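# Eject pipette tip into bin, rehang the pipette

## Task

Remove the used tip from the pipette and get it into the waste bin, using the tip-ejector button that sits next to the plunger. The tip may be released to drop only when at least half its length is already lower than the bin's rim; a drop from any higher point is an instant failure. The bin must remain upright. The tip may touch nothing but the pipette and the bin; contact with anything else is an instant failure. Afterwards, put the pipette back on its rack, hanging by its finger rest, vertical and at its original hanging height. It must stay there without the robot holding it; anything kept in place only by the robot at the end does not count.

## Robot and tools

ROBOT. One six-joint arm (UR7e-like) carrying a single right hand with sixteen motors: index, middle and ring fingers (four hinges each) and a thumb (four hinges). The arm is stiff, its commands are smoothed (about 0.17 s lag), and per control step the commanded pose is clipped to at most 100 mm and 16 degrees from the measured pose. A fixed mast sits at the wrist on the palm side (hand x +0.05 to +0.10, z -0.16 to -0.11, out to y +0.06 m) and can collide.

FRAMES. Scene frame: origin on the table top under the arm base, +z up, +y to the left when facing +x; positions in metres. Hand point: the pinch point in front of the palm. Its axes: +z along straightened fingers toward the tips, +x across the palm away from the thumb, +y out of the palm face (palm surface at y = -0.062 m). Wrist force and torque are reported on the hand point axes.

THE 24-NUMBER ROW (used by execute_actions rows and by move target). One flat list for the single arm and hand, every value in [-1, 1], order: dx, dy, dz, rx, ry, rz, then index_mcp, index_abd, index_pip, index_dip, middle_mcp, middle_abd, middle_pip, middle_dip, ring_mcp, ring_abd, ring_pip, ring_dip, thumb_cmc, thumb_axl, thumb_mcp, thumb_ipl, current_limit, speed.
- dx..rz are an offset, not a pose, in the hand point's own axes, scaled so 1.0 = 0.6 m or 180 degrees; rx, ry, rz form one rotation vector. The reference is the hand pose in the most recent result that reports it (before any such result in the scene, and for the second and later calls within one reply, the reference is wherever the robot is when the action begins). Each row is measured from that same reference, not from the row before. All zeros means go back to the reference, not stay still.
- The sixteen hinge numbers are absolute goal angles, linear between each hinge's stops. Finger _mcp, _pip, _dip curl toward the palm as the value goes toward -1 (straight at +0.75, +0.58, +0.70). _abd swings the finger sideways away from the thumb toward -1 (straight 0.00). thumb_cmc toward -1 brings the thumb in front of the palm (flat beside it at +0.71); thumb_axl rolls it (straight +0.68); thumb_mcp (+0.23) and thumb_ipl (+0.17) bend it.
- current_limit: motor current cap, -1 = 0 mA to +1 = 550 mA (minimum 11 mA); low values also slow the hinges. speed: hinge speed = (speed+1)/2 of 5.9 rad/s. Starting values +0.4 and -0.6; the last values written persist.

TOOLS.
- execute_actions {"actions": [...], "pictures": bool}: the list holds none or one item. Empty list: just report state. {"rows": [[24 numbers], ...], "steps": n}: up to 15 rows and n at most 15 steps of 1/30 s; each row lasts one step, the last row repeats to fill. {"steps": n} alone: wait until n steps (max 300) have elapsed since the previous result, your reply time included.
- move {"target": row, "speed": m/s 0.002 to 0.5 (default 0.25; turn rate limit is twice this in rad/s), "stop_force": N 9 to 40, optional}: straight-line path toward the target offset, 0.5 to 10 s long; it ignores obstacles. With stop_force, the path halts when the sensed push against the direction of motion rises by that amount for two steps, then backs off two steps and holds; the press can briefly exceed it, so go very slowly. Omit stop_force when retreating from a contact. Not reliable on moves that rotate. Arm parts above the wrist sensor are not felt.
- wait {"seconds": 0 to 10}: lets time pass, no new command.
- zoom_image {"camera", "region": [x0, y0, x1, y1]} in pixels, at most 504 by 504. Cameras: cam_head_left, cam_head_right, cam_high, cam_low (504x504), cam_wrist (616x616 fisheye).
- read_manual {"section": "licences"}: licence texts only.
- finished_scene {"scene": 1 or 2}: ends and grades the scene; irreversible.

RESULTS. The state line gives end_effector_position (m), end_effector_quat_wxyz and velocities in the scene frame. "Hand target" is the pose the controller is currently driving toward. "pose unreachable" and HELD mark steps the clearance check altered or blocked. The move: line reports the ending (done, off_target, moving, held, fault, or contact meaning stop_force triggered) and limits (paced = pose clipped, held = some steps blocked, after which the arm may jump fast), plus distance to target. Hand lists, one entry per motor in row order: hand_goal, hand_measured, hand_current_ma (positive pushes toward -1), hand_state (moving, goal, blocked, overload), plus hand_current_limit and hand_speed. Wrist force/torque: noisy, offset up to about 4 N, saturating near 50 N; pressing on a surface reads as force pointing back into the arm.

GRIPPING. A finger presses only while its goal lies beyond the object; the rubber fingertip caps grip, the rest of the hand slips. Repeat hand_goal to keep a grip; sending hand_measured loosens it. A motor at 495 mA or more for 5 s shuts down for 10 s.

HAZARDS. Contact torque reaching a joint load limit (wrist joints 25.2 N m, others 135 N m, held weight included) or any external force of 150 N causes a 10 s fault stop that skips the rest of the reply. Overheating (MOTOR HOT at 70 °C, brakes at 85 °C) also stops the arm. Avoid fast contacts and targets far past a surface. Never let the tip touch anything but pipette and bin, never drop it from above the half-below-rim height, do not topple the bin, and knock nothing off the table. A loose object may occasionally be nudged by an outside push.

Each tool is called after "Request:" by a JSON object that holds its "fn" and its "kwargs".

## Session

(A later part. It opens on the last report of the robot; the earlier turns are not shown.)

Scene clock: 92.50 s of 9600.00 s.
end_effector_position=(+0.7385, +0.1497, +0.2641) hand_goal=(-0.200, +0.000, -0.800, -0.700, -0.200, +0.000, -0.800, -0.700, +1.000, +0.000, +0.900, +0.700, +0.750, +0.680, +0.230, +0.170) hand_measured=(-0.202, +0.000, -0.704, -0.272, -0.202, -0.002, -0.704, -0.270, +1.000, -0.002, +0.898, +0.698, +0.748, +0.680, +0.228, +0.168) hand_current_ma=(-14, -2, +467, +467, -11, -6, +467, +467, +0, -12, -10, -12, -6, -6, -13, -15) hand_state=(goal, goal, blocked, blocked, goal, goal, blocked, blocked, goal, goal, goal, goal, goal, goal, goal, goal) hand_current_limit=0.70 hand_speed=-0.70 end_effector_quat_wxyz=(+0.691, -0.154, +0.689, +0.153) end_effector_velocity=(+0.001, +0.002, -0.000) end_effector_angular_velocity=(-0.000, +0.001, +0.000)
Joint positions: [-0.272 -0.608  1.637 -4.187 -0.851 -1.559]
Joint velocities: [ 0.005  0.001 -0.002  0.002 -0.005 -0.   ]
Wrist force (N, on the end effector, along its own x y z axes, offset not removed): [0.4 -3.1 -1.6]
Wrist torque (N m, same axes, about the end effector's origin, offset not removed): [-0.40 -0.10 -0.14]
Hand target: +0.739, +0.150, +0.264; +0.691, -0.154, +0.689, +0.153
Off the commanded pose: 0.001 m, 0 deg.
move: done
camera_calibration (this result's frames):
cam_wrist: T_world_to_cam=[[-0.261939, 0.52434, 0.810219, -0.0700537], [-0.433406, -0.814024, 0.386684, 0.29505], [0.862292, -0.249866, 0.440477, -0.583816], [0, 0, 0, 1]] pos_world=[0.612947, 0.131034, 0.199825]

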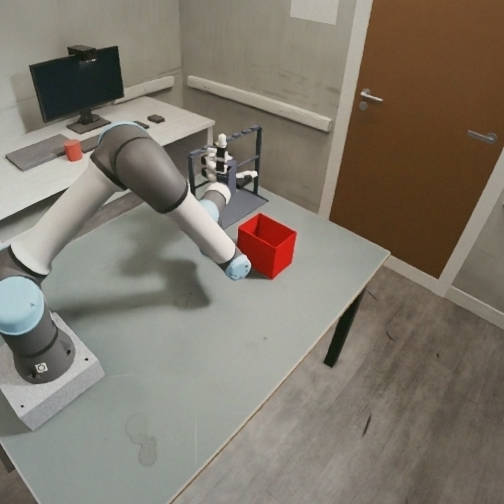

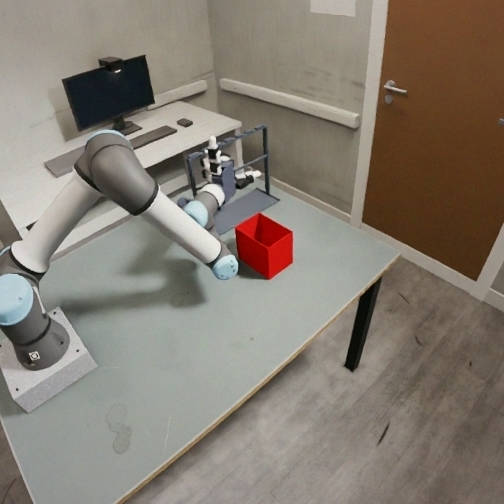

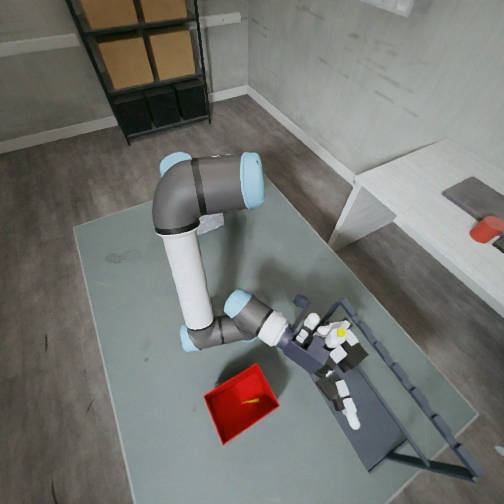

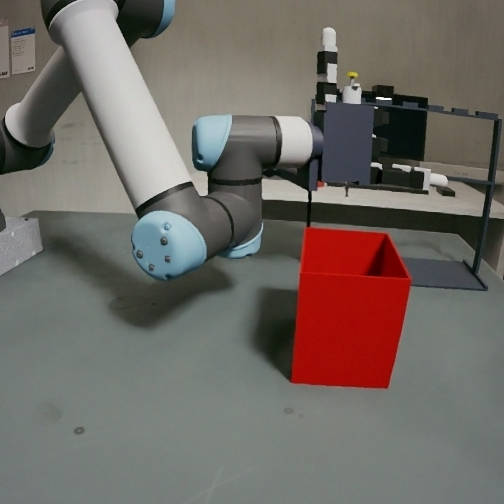

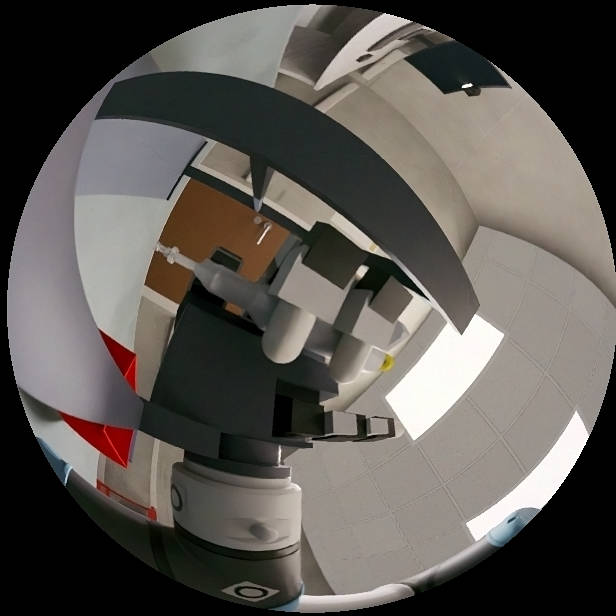

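Request:
{"fn": "move", "kwargs": {"target": [0.002,0.07,0.028,0,0,0,-0.2,0,-0.8,-0.7,-0.2,0,-0.8,-0.7,1,0,0.9,0.7,0.75,0.68,0.23,0.17,0.7,-0.7], "speed": 0.02, "stop_force": 10}}

Request:
{"fn": "move", "kwargs": {"target": [0.021,0,0,0,0,0,-0.2,0,-0.8,-0.7,-0.2,0,-0.8,-0.7,1,0,0.9,0.7,0.75,0.68,0.23,0.17,0.7,-0.7], "speed": 0.008, "stop_force": 9}}

Request:
{"fn": "zoom_image", "kwargs": {"camera": "cam_high", "region": [310,280,400,370]}}

Scene clock: 98.07 s of 9600.00 s.
end_effector_position=(+0.7359, +0.1947, +0.2630) hand_goal=(-0.200, +0.000, -0.800, -0.700, -0.200, +0.000, -0.800, -0.700, +1.000, +0.000, +0.900, +0.700, +0.750, +0.680, +0.230, +0.170) hand_measured=(-0.202, +0.000, -0.704, -0.272, -0.202, -0.002, -0.704, -0.270, +1.000, -0.002, +0.898, +0.698, +0.748, +0.680, +0.228, +0.168) hand_current_ma=(-14, -2, +468, +467, -11, -6, +468, +467, +0, -12, -10, -12, -6, -6, -13, -15) hand_state=(goal, goal, blocked, blocked, goal, goal, blocked, blocked, goal, goal, goal, goal, goal, goal, goal, goal) hand_current_limit=0.70 hand_speed=-0.70 end_effector_quat_wxyz=(+0.691, -0.154, +0.689, +0.153) end_effector_velocity=(-0.000, +0.002, +0.000) end_effector_angular_velocity=(+0.000, +0.000, -0.000)
Joint positions: [-0.193 -0.61   1.646 -4.193 -0.93  -1.561]
Joint velocities: [ 0.004 -0.     0.    -0.    -0.005  0.   ]
Wrist force (N, on the end effector, along its own x y z axes, offset not removed): [1.3 -0.1 -1.5]
Wrist torque (N m, same axes, about the end effector's origin, offset not removed): [0.04 -0.12 -0.04]
Hand target: +0.736, +0.195, +0.263; +0.691, -0.153, +0.689, +0.153
Off the commanded pose: 0.000 m, 0 deg.
After step 90, 0.03 s passed at rest.
move: done
camera_calibration (this result's frames):
cam_wrist: T_world_to_cam=[[-0.261992, 0.524235, 0.81027, -0.0933501], [-0.433421, -0.814077, 0.386556, 0.330979], [0.862268, -0.249913, 0.440496, -0.569862], [0, 0, 0, 1]] pos_world=[0.61037, 0.175964, 0.198719]

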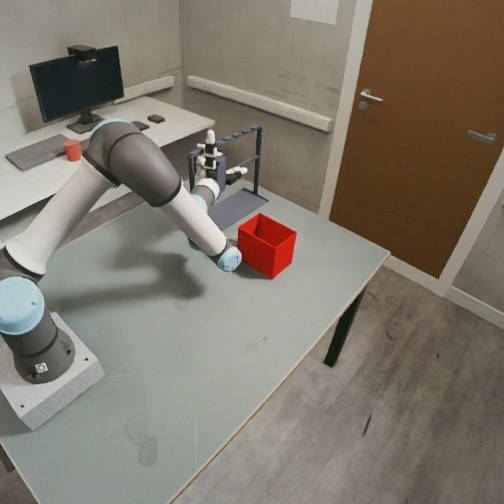

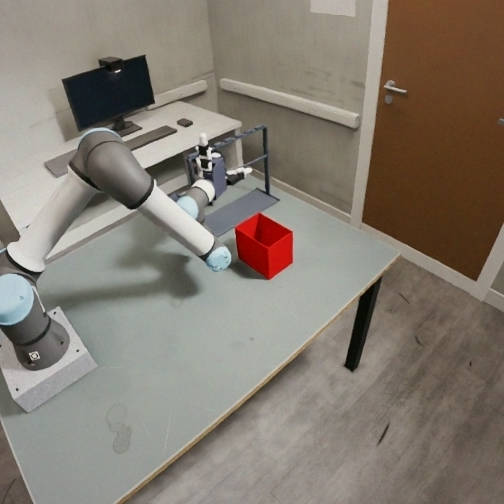

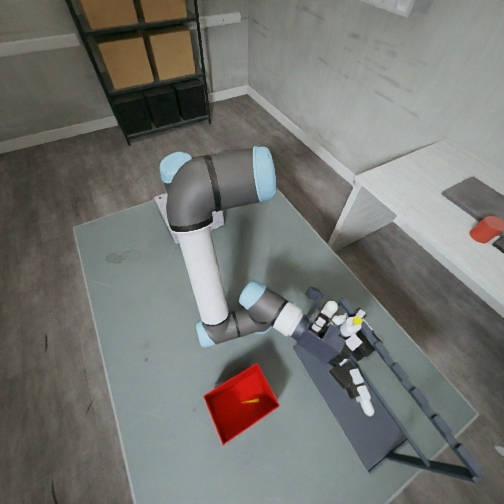

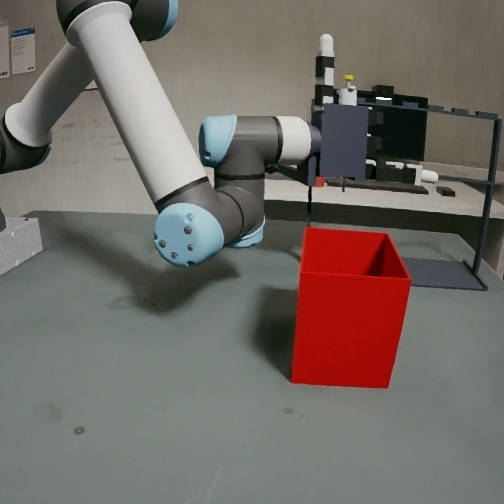

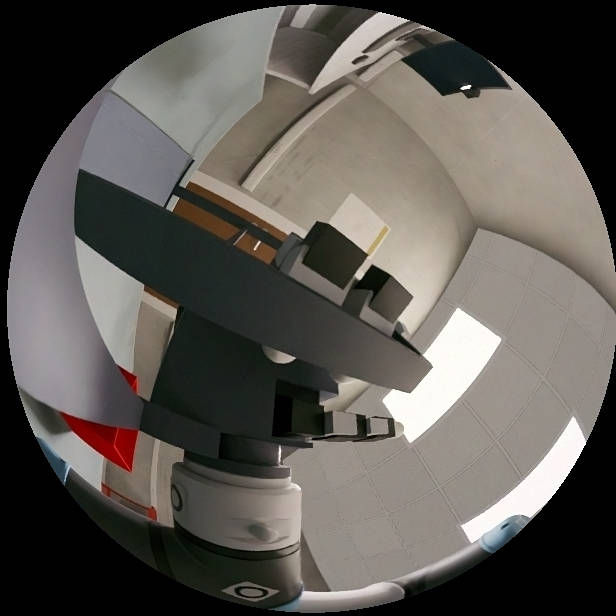

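Scene clock: 99.87 s of 9600.00 s.
end_effector_position=(+0.7359, +0.1946, +0.2506) hand_goal=(-0.200, +0.000, -0.800, -0.700, -0.200, +0.000, -0.800, -0.700, +1.000, +0.000, +0.900, +0.700, +0.750, +0.680, +0.230, +0.170) hand_measured=(-0.198, +0.000, -0.704, -0.272, -0.198, -0.002, -0.704, -0.270, +1.000, -0.002, +0.898, +0.698, +0.748, +0.680, +0.228, +0.168) hand_current_ma=(+8, -2, +468, +468, +7, -6, +468, +467, +0, -12, -10, -12, -6, -6, -13, -15) hand_state=(goal, goal, blocked, blocked, goal, goal, blocked, blocked, goal, goal, goal, goal, goal, goal, goal, goal) hand_current_limit=0.70 hand_speed=-0.70 end_effector_quat_wxyz=(+0.691, -0.153, +0.689, +0.153) end_effector_velocity=(+0.000, -0.001, -0.002) end_effector_angular_velocity=(+0.000, +0.002, -0.001)
Joint positions: [-0.193 -0.585  1.638 -4.211 -0.93  -1.561]
Joint velocities: [-0.001  0.004 -0.001 -0.002 -0.    -0.   ]
Wrist force (N, on the end effector, along its own x y z axes, offset not removed): [-0.4 -0.1 1.0]
Wrist torque (N m, same axes, about the end effector's origin, offset not removed): [-0.26 0.16 -0.05]
Hand target: +0.736, +0.195, +0.250; +0.691, -0.154, +0.689, +0.153
Off the commanded pose: 0.000 m, 0 deg.
move: done
camera_calibration (this result's frames):
cam_wrist: T_world_to_cam=[[-0.261939, 0.524267, 0.810266, -0.0832998], [-0.433491, -0.814034, 0.386568, 0.335787], [0.862249, -0.249986, 0.440492, -0.564392], [0, 0, 0, 1]] pos_world=[0.610387, 0.175924, 0.186301]

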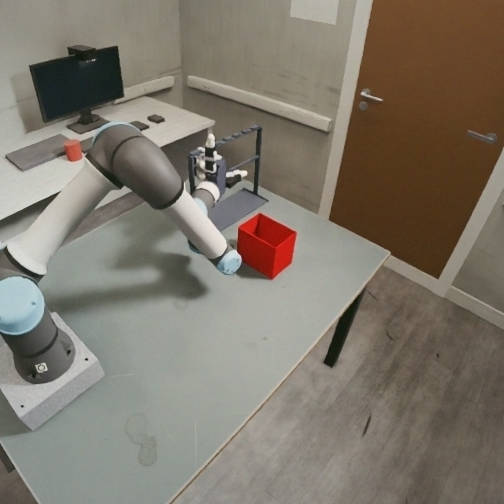

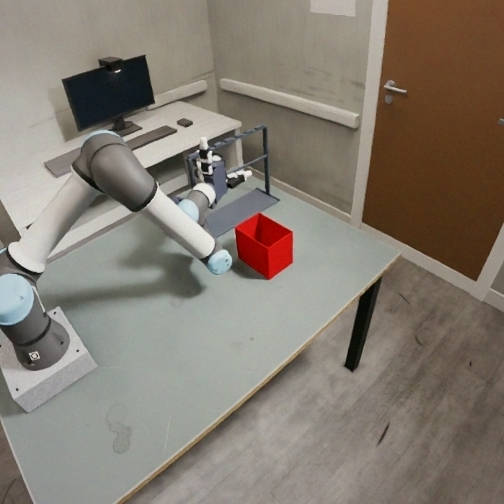

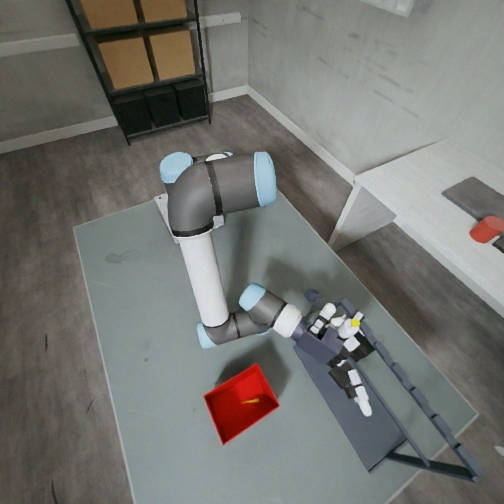

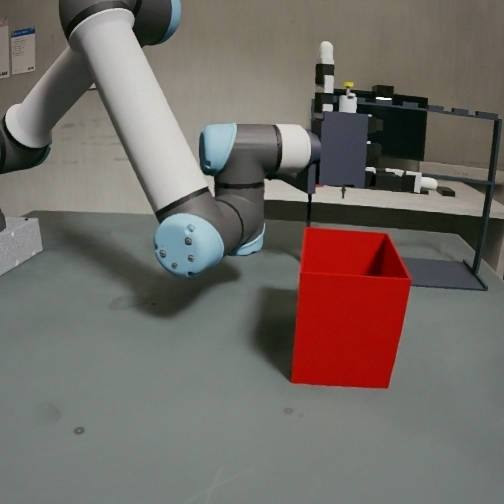

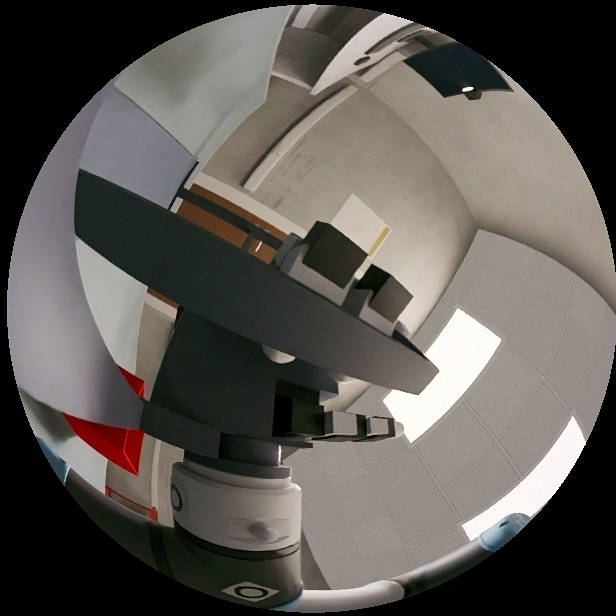

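Region (310, 280, 400, 370) of cam_high's 504x504 image, scaled by 5.600, with more detail than that image has.

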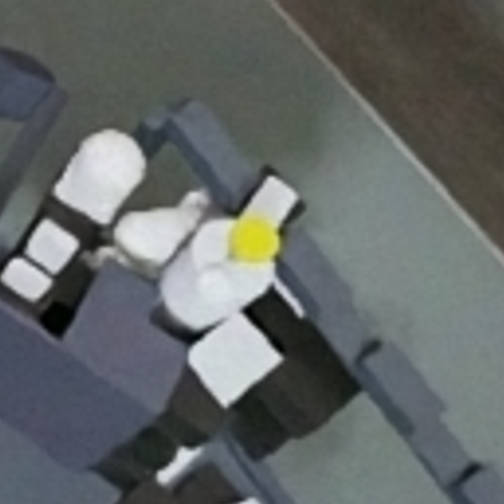

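Request:
{"fn": "move", "kwargs": {"target": [0.002,0,0,0,0,0,-0.2,0,0,0,-0.2,0,0,0,1,0,0.9,0.7,0.75,0.68,0.23,0.17,0.5,-0.7], "speed": 0.008}}

Request:
{"fn": "move", "kwargs": {"target": [0,0,0,0,0,0,0.75,0,0.58,0.7,0.75,0,0.58,0.7,1,0,0.9,0.7,0.75,0.68,0.23,0.17,0.5,-0.5]}}

Request:
{"fn": "move", "kwargs": {"target": [0,-0.13,-0.06,0,0,0,0.75,0,0.58,0.7,0.75,0,0.58,0.7,1,0,0.9,0.7,0.75,0.68,0.23,0.17,0.5,-0.5], "speed": 0.06}}

Request:
{"fn": "zoom_image", "kwargs": {"camera": "cam_low", "region": [280,70,440,230]}}

Scene clock: 104.97 s of 9600.00 s.
end_effector_position=(+0.7359, +0.1946, +0.2494) hand_goal=(-0.200, +0.000, +0.000, +0.000, -0.200, +0.000, +0.000, +0.000, +1.000, +0.000, +0.900, +0.700, +0.750, +0.680, +0.230, +0.170) hand_measured=(-0.198, -0.002, -0.002, -0.002, -0.198, -0.002, -0.002, -0.002, +1.000, -0.002, +0.898, +0.698, +0.748, +0.680, +0.228, +0.168) hand_current_ma=(+8, -7, -14, -14, +7, -7, -14, -14, +0, -12, -10, -12, -6, -6, -13, -15) hand_state=(goal, goal, goal, goal, goal, goal, goal, goal, goal, goal, goal, goal, goal, goal, goal, goal) hand_current_limit=0.50 hand_speed=-0.70 end_effector_quat_wxyz=(+0.691, -0.153, +0.689, +0.153) end_effector_velocity=(-0.000, -0.000, +0.000) end_effector_angular_velocity=(-0.000, -0.001, -0.000)
Joint positions: [-0.193 -0.582  1.637 -4.213 -0.93  -1.561]
Joint velocities: [-0.     0.     0.    -0.002 -0.    -0.   ]
Wrist force (N, on the end effector, along its own x y z axes, offset not removed): [-1.0 -1.1 -1.1]
Wrist torque (N m, same axes, about the end effector's origin, offset not removed): [-0.19 0.14 -0.18]
Hand target: +0.736, +0.195, +0.249; +0.691, -0.153, +0.689, +0.153
Off the commanded pose: 0.000 m, 0 deg.
After step 90, 0.77 s passed at rest.
move: done
camera_calibration (this result's frames):
cam_wrist: T_world_to_cam=[[-0.26196, 0.524256, 0.810267, -0.0823276], [-0.433459, -0.814051, 0.386567, 0.336252], [0.862259, -0.249952, 0.440492, -0.563862], [0, 0, 0, 1]] pos_world=[0.610381, 0.175949, 0.1851]

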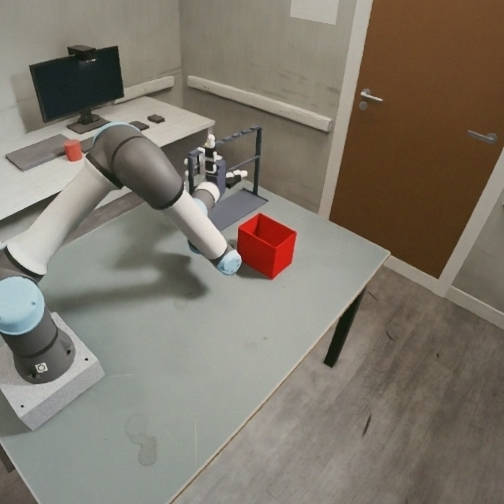

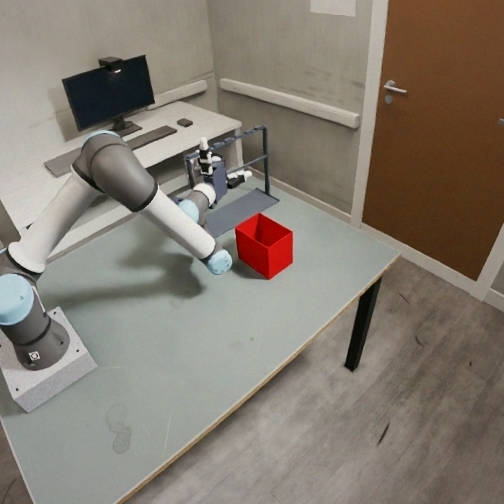

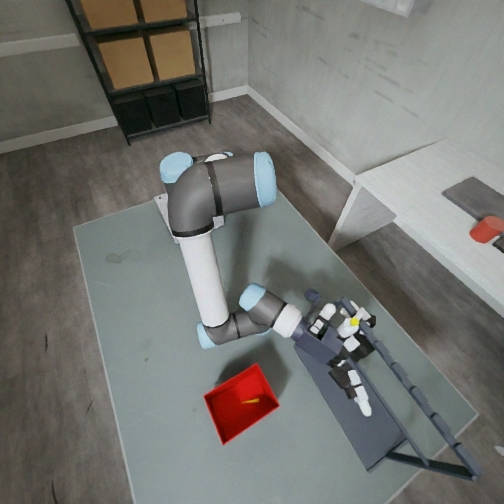

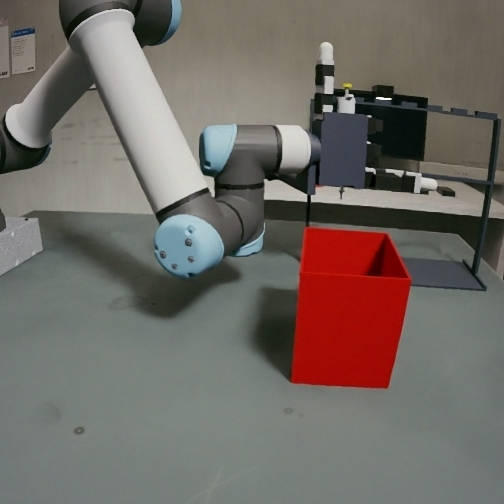

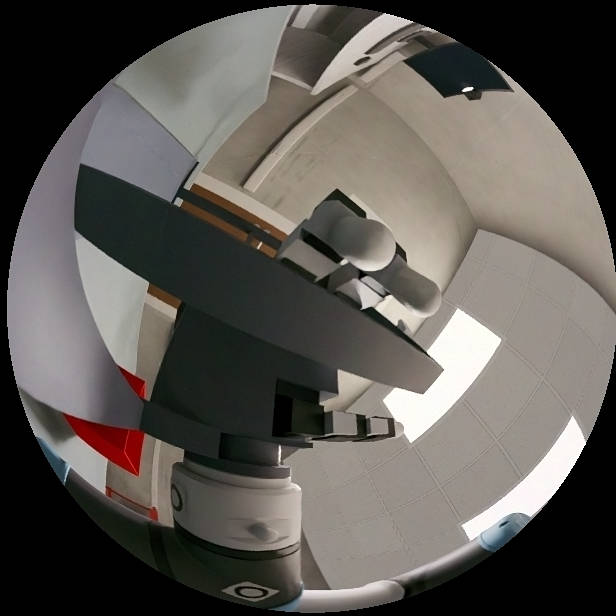

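Scene clock: 106.10 s of 9600.00 s.
end_effector_position=(+0.7359, +0.1946, +0.2494) hand_goal=(+0.750, +0.000, +0.580, +0.700, +0.750, +0.000, +0.580, +0.700, +1.000, +0.000, +0.900, +0.700, +0.750, +0.680, +0.230, +0.170) hand_measured=(+0.748, -0.002, +0.578, +0.698, +0.748, -0.002, +0.578, +0.698, +1.000, -0.002, +0.898, +0.698, +0.748, +0.680, +0.228, +0.168) hand_current_ma=(-12, -12, -12, -13, -13, -13, -12, -14, +0, -12, -10, -12, -6, -6, -13, -15) hand_state=(goal, goal, goal, goal, goal, goal, goal, goal, goal, goal, goal, goal, goal, goal, goal, goal) hand_current_limit=0.50 hand_speed=-0.50 end_effector_quat_wxyz=(+0.691, -0.153, +0.689, +0.153) end_effector_velocity=(-0.000, +0.000, +0.000) end_effector_angular_velocity=(-0.000, -0.000, +0.001)
Joint positions: [-0.193 -0.582  1.637 -4.213 -0.93  -1.561]
Joint velocities: [ 0.001 -0.     0.     0.     0.    -0.   ]
Wrist force (N, on the end effector, along its own x y z axes, offset not removed): [-2.7 -0.6 -0.7]
Wrist torque (N m, same axes, about the end effector's origin, offset not removed): [-0.21 0.53 -0.11]
Hand target: +0.736, +0.195, +0.249; +0.691, -0.153, +0.689, +0.153
Off the commanded pose: 0.000 m, 0 deg.
move: done
camera_calibration (this result's frames):
cam_wrist: T_world_to_cam=[[-0.261955, 0.524262, 0.810265, -0.0823269], [-0.433475, -0.814043, 0.386566, 0.336257], [0.862252, -0.249966, 0.440497, -0.563861], [0, 0, 0, 1]] pos_world=[0.610383, 0.175942, 0.1851]

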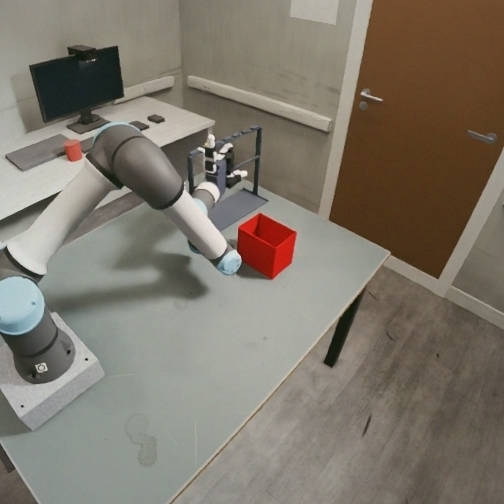

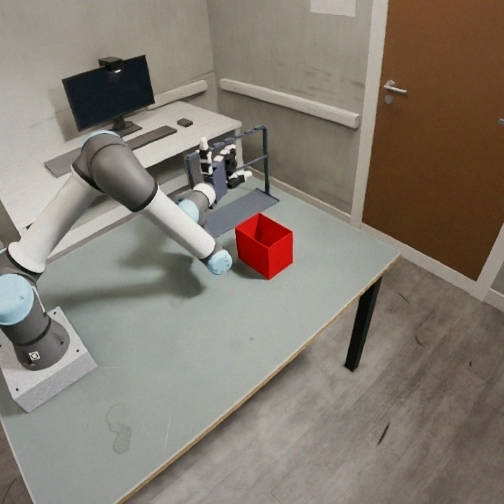

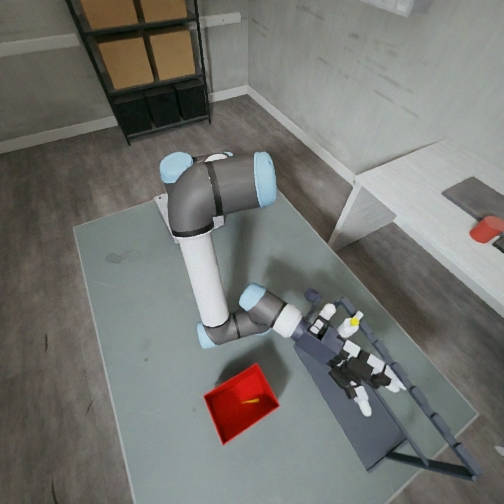

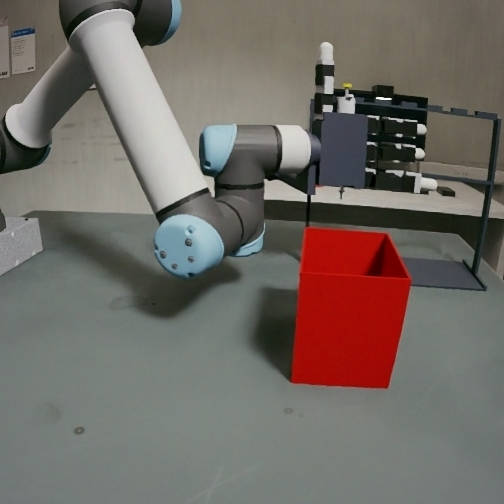

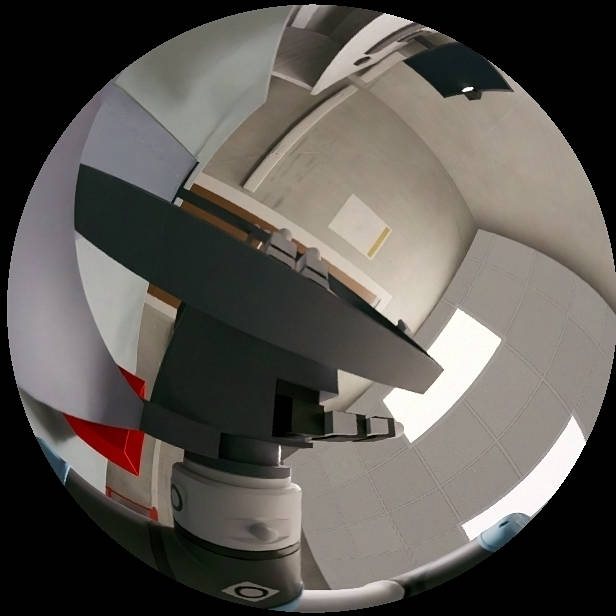

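Scene clock: 107.97 s of 9600.00 s.
end_effector_position=(+0.7363, +0.1089, +0.2492) hand_goal=(+0.750, +0.000, +0.580, +0.700, +0.750, +0.000, +0.580, +0.700, +1.000, +0.000, +0.900, +0.700, +0.750, +0.680, +0.230, +0.170) hand_measured=(+0.748, -0.002, +0.578, +0.698, +0.748, -0.002, +0.578, +0.698, +1.000, -0.002, +0.898, +0.698, +0.748, +0.680, +0.228, +0.168) hand_current_ma=(-12, -12, -12, -13, -12, -13, -12, -14, +0, -12, -10, -12, -6, -6, -13, -15) hand_state=(goal, goal, goal, goal, goal, goal, goal, goal, goal, goal, goal, goal, goal, goal, goal, goal) hand_current_limit=0.50 hand_speed=-0.50 end_effector_quat_wxyz=(+0.691, -0.154, +0.690, +0.153) end_effector_velocity=(-0.000, -0.002, +0.000) end_effector_angular_velocity=(-0.000, -0.001, +0.001)
Joint positions: [-0.343 -0.576  1.623 -4.206 -0.78  -1.558]
Joint velocities: [-0.003  0.    -0.    -0.001  0.004  0.   ]
Wrist force (N, on the end effector, along its own x y z axes, offset not removed): [-0.3 -0.1 0.2]
Wrist torque (N m, same axes, about the end effector's origin, offset not removed): [-0.17 0.12 -0.04]
Hand target: +0.736, +0.109, +0.249; +0.691, -0.154, +0.690, +0.153
Off the commanded pose: 0.000 m, 0 deg.
move: done
camera_calibration (this result's frames):
cam_wrist: T_world_to_cam=[[-0.261893, 0.524468, 0.810152, -0.0371818], [-0.433457, -0.813942, 0.3868, 0.266645], [0.86228, -0.249866, 0.4405, -0.58565], [0, 0, 0, 1]] pos_world=[0.610836, 0.0902006, 0.184963]

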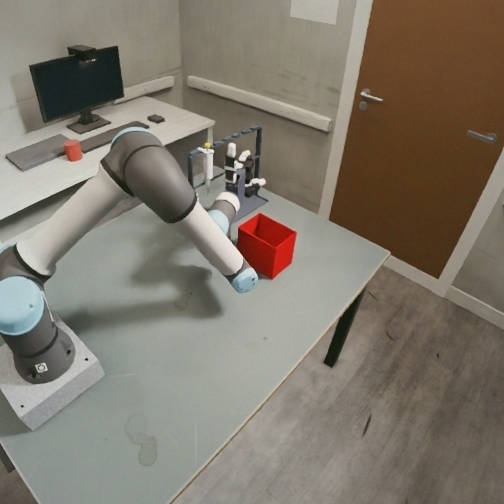

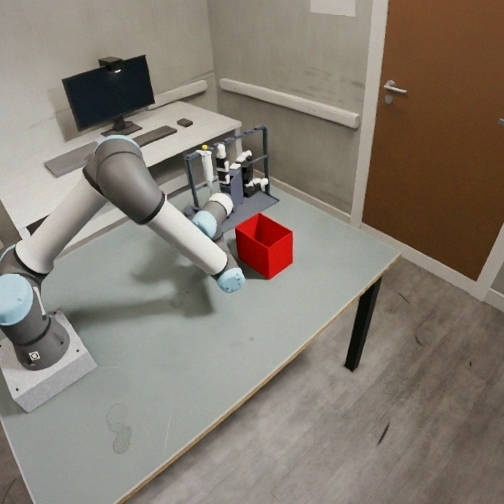

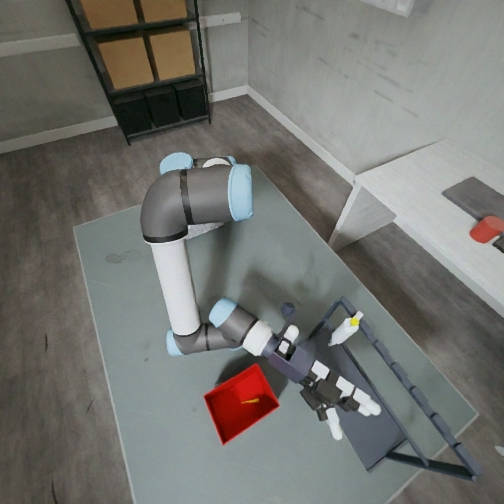

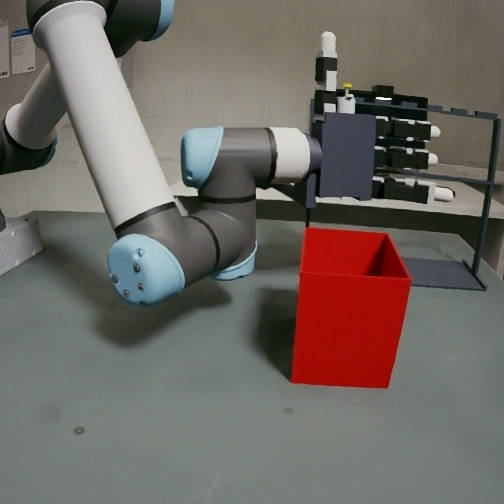

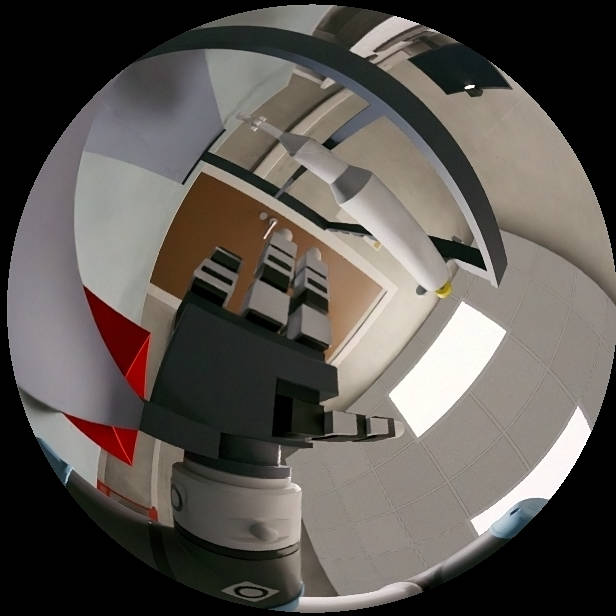

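Region (280, 70, 440, 230) of cam_low's 504x504 image, scaled by 3.150, with more detail than that image has.

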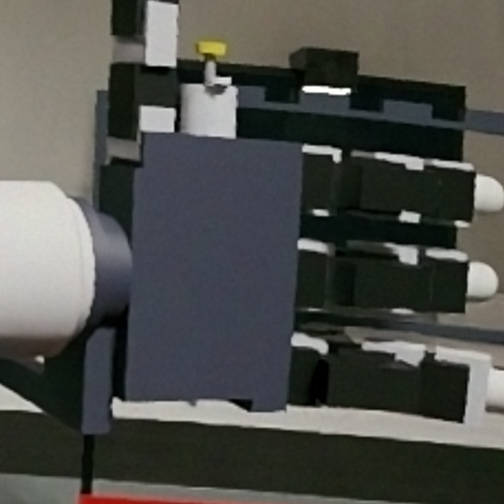

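Request:
{"fn": "finished_scene", "kwargs": {"scene": 1}}

The scene is finished: the task was done.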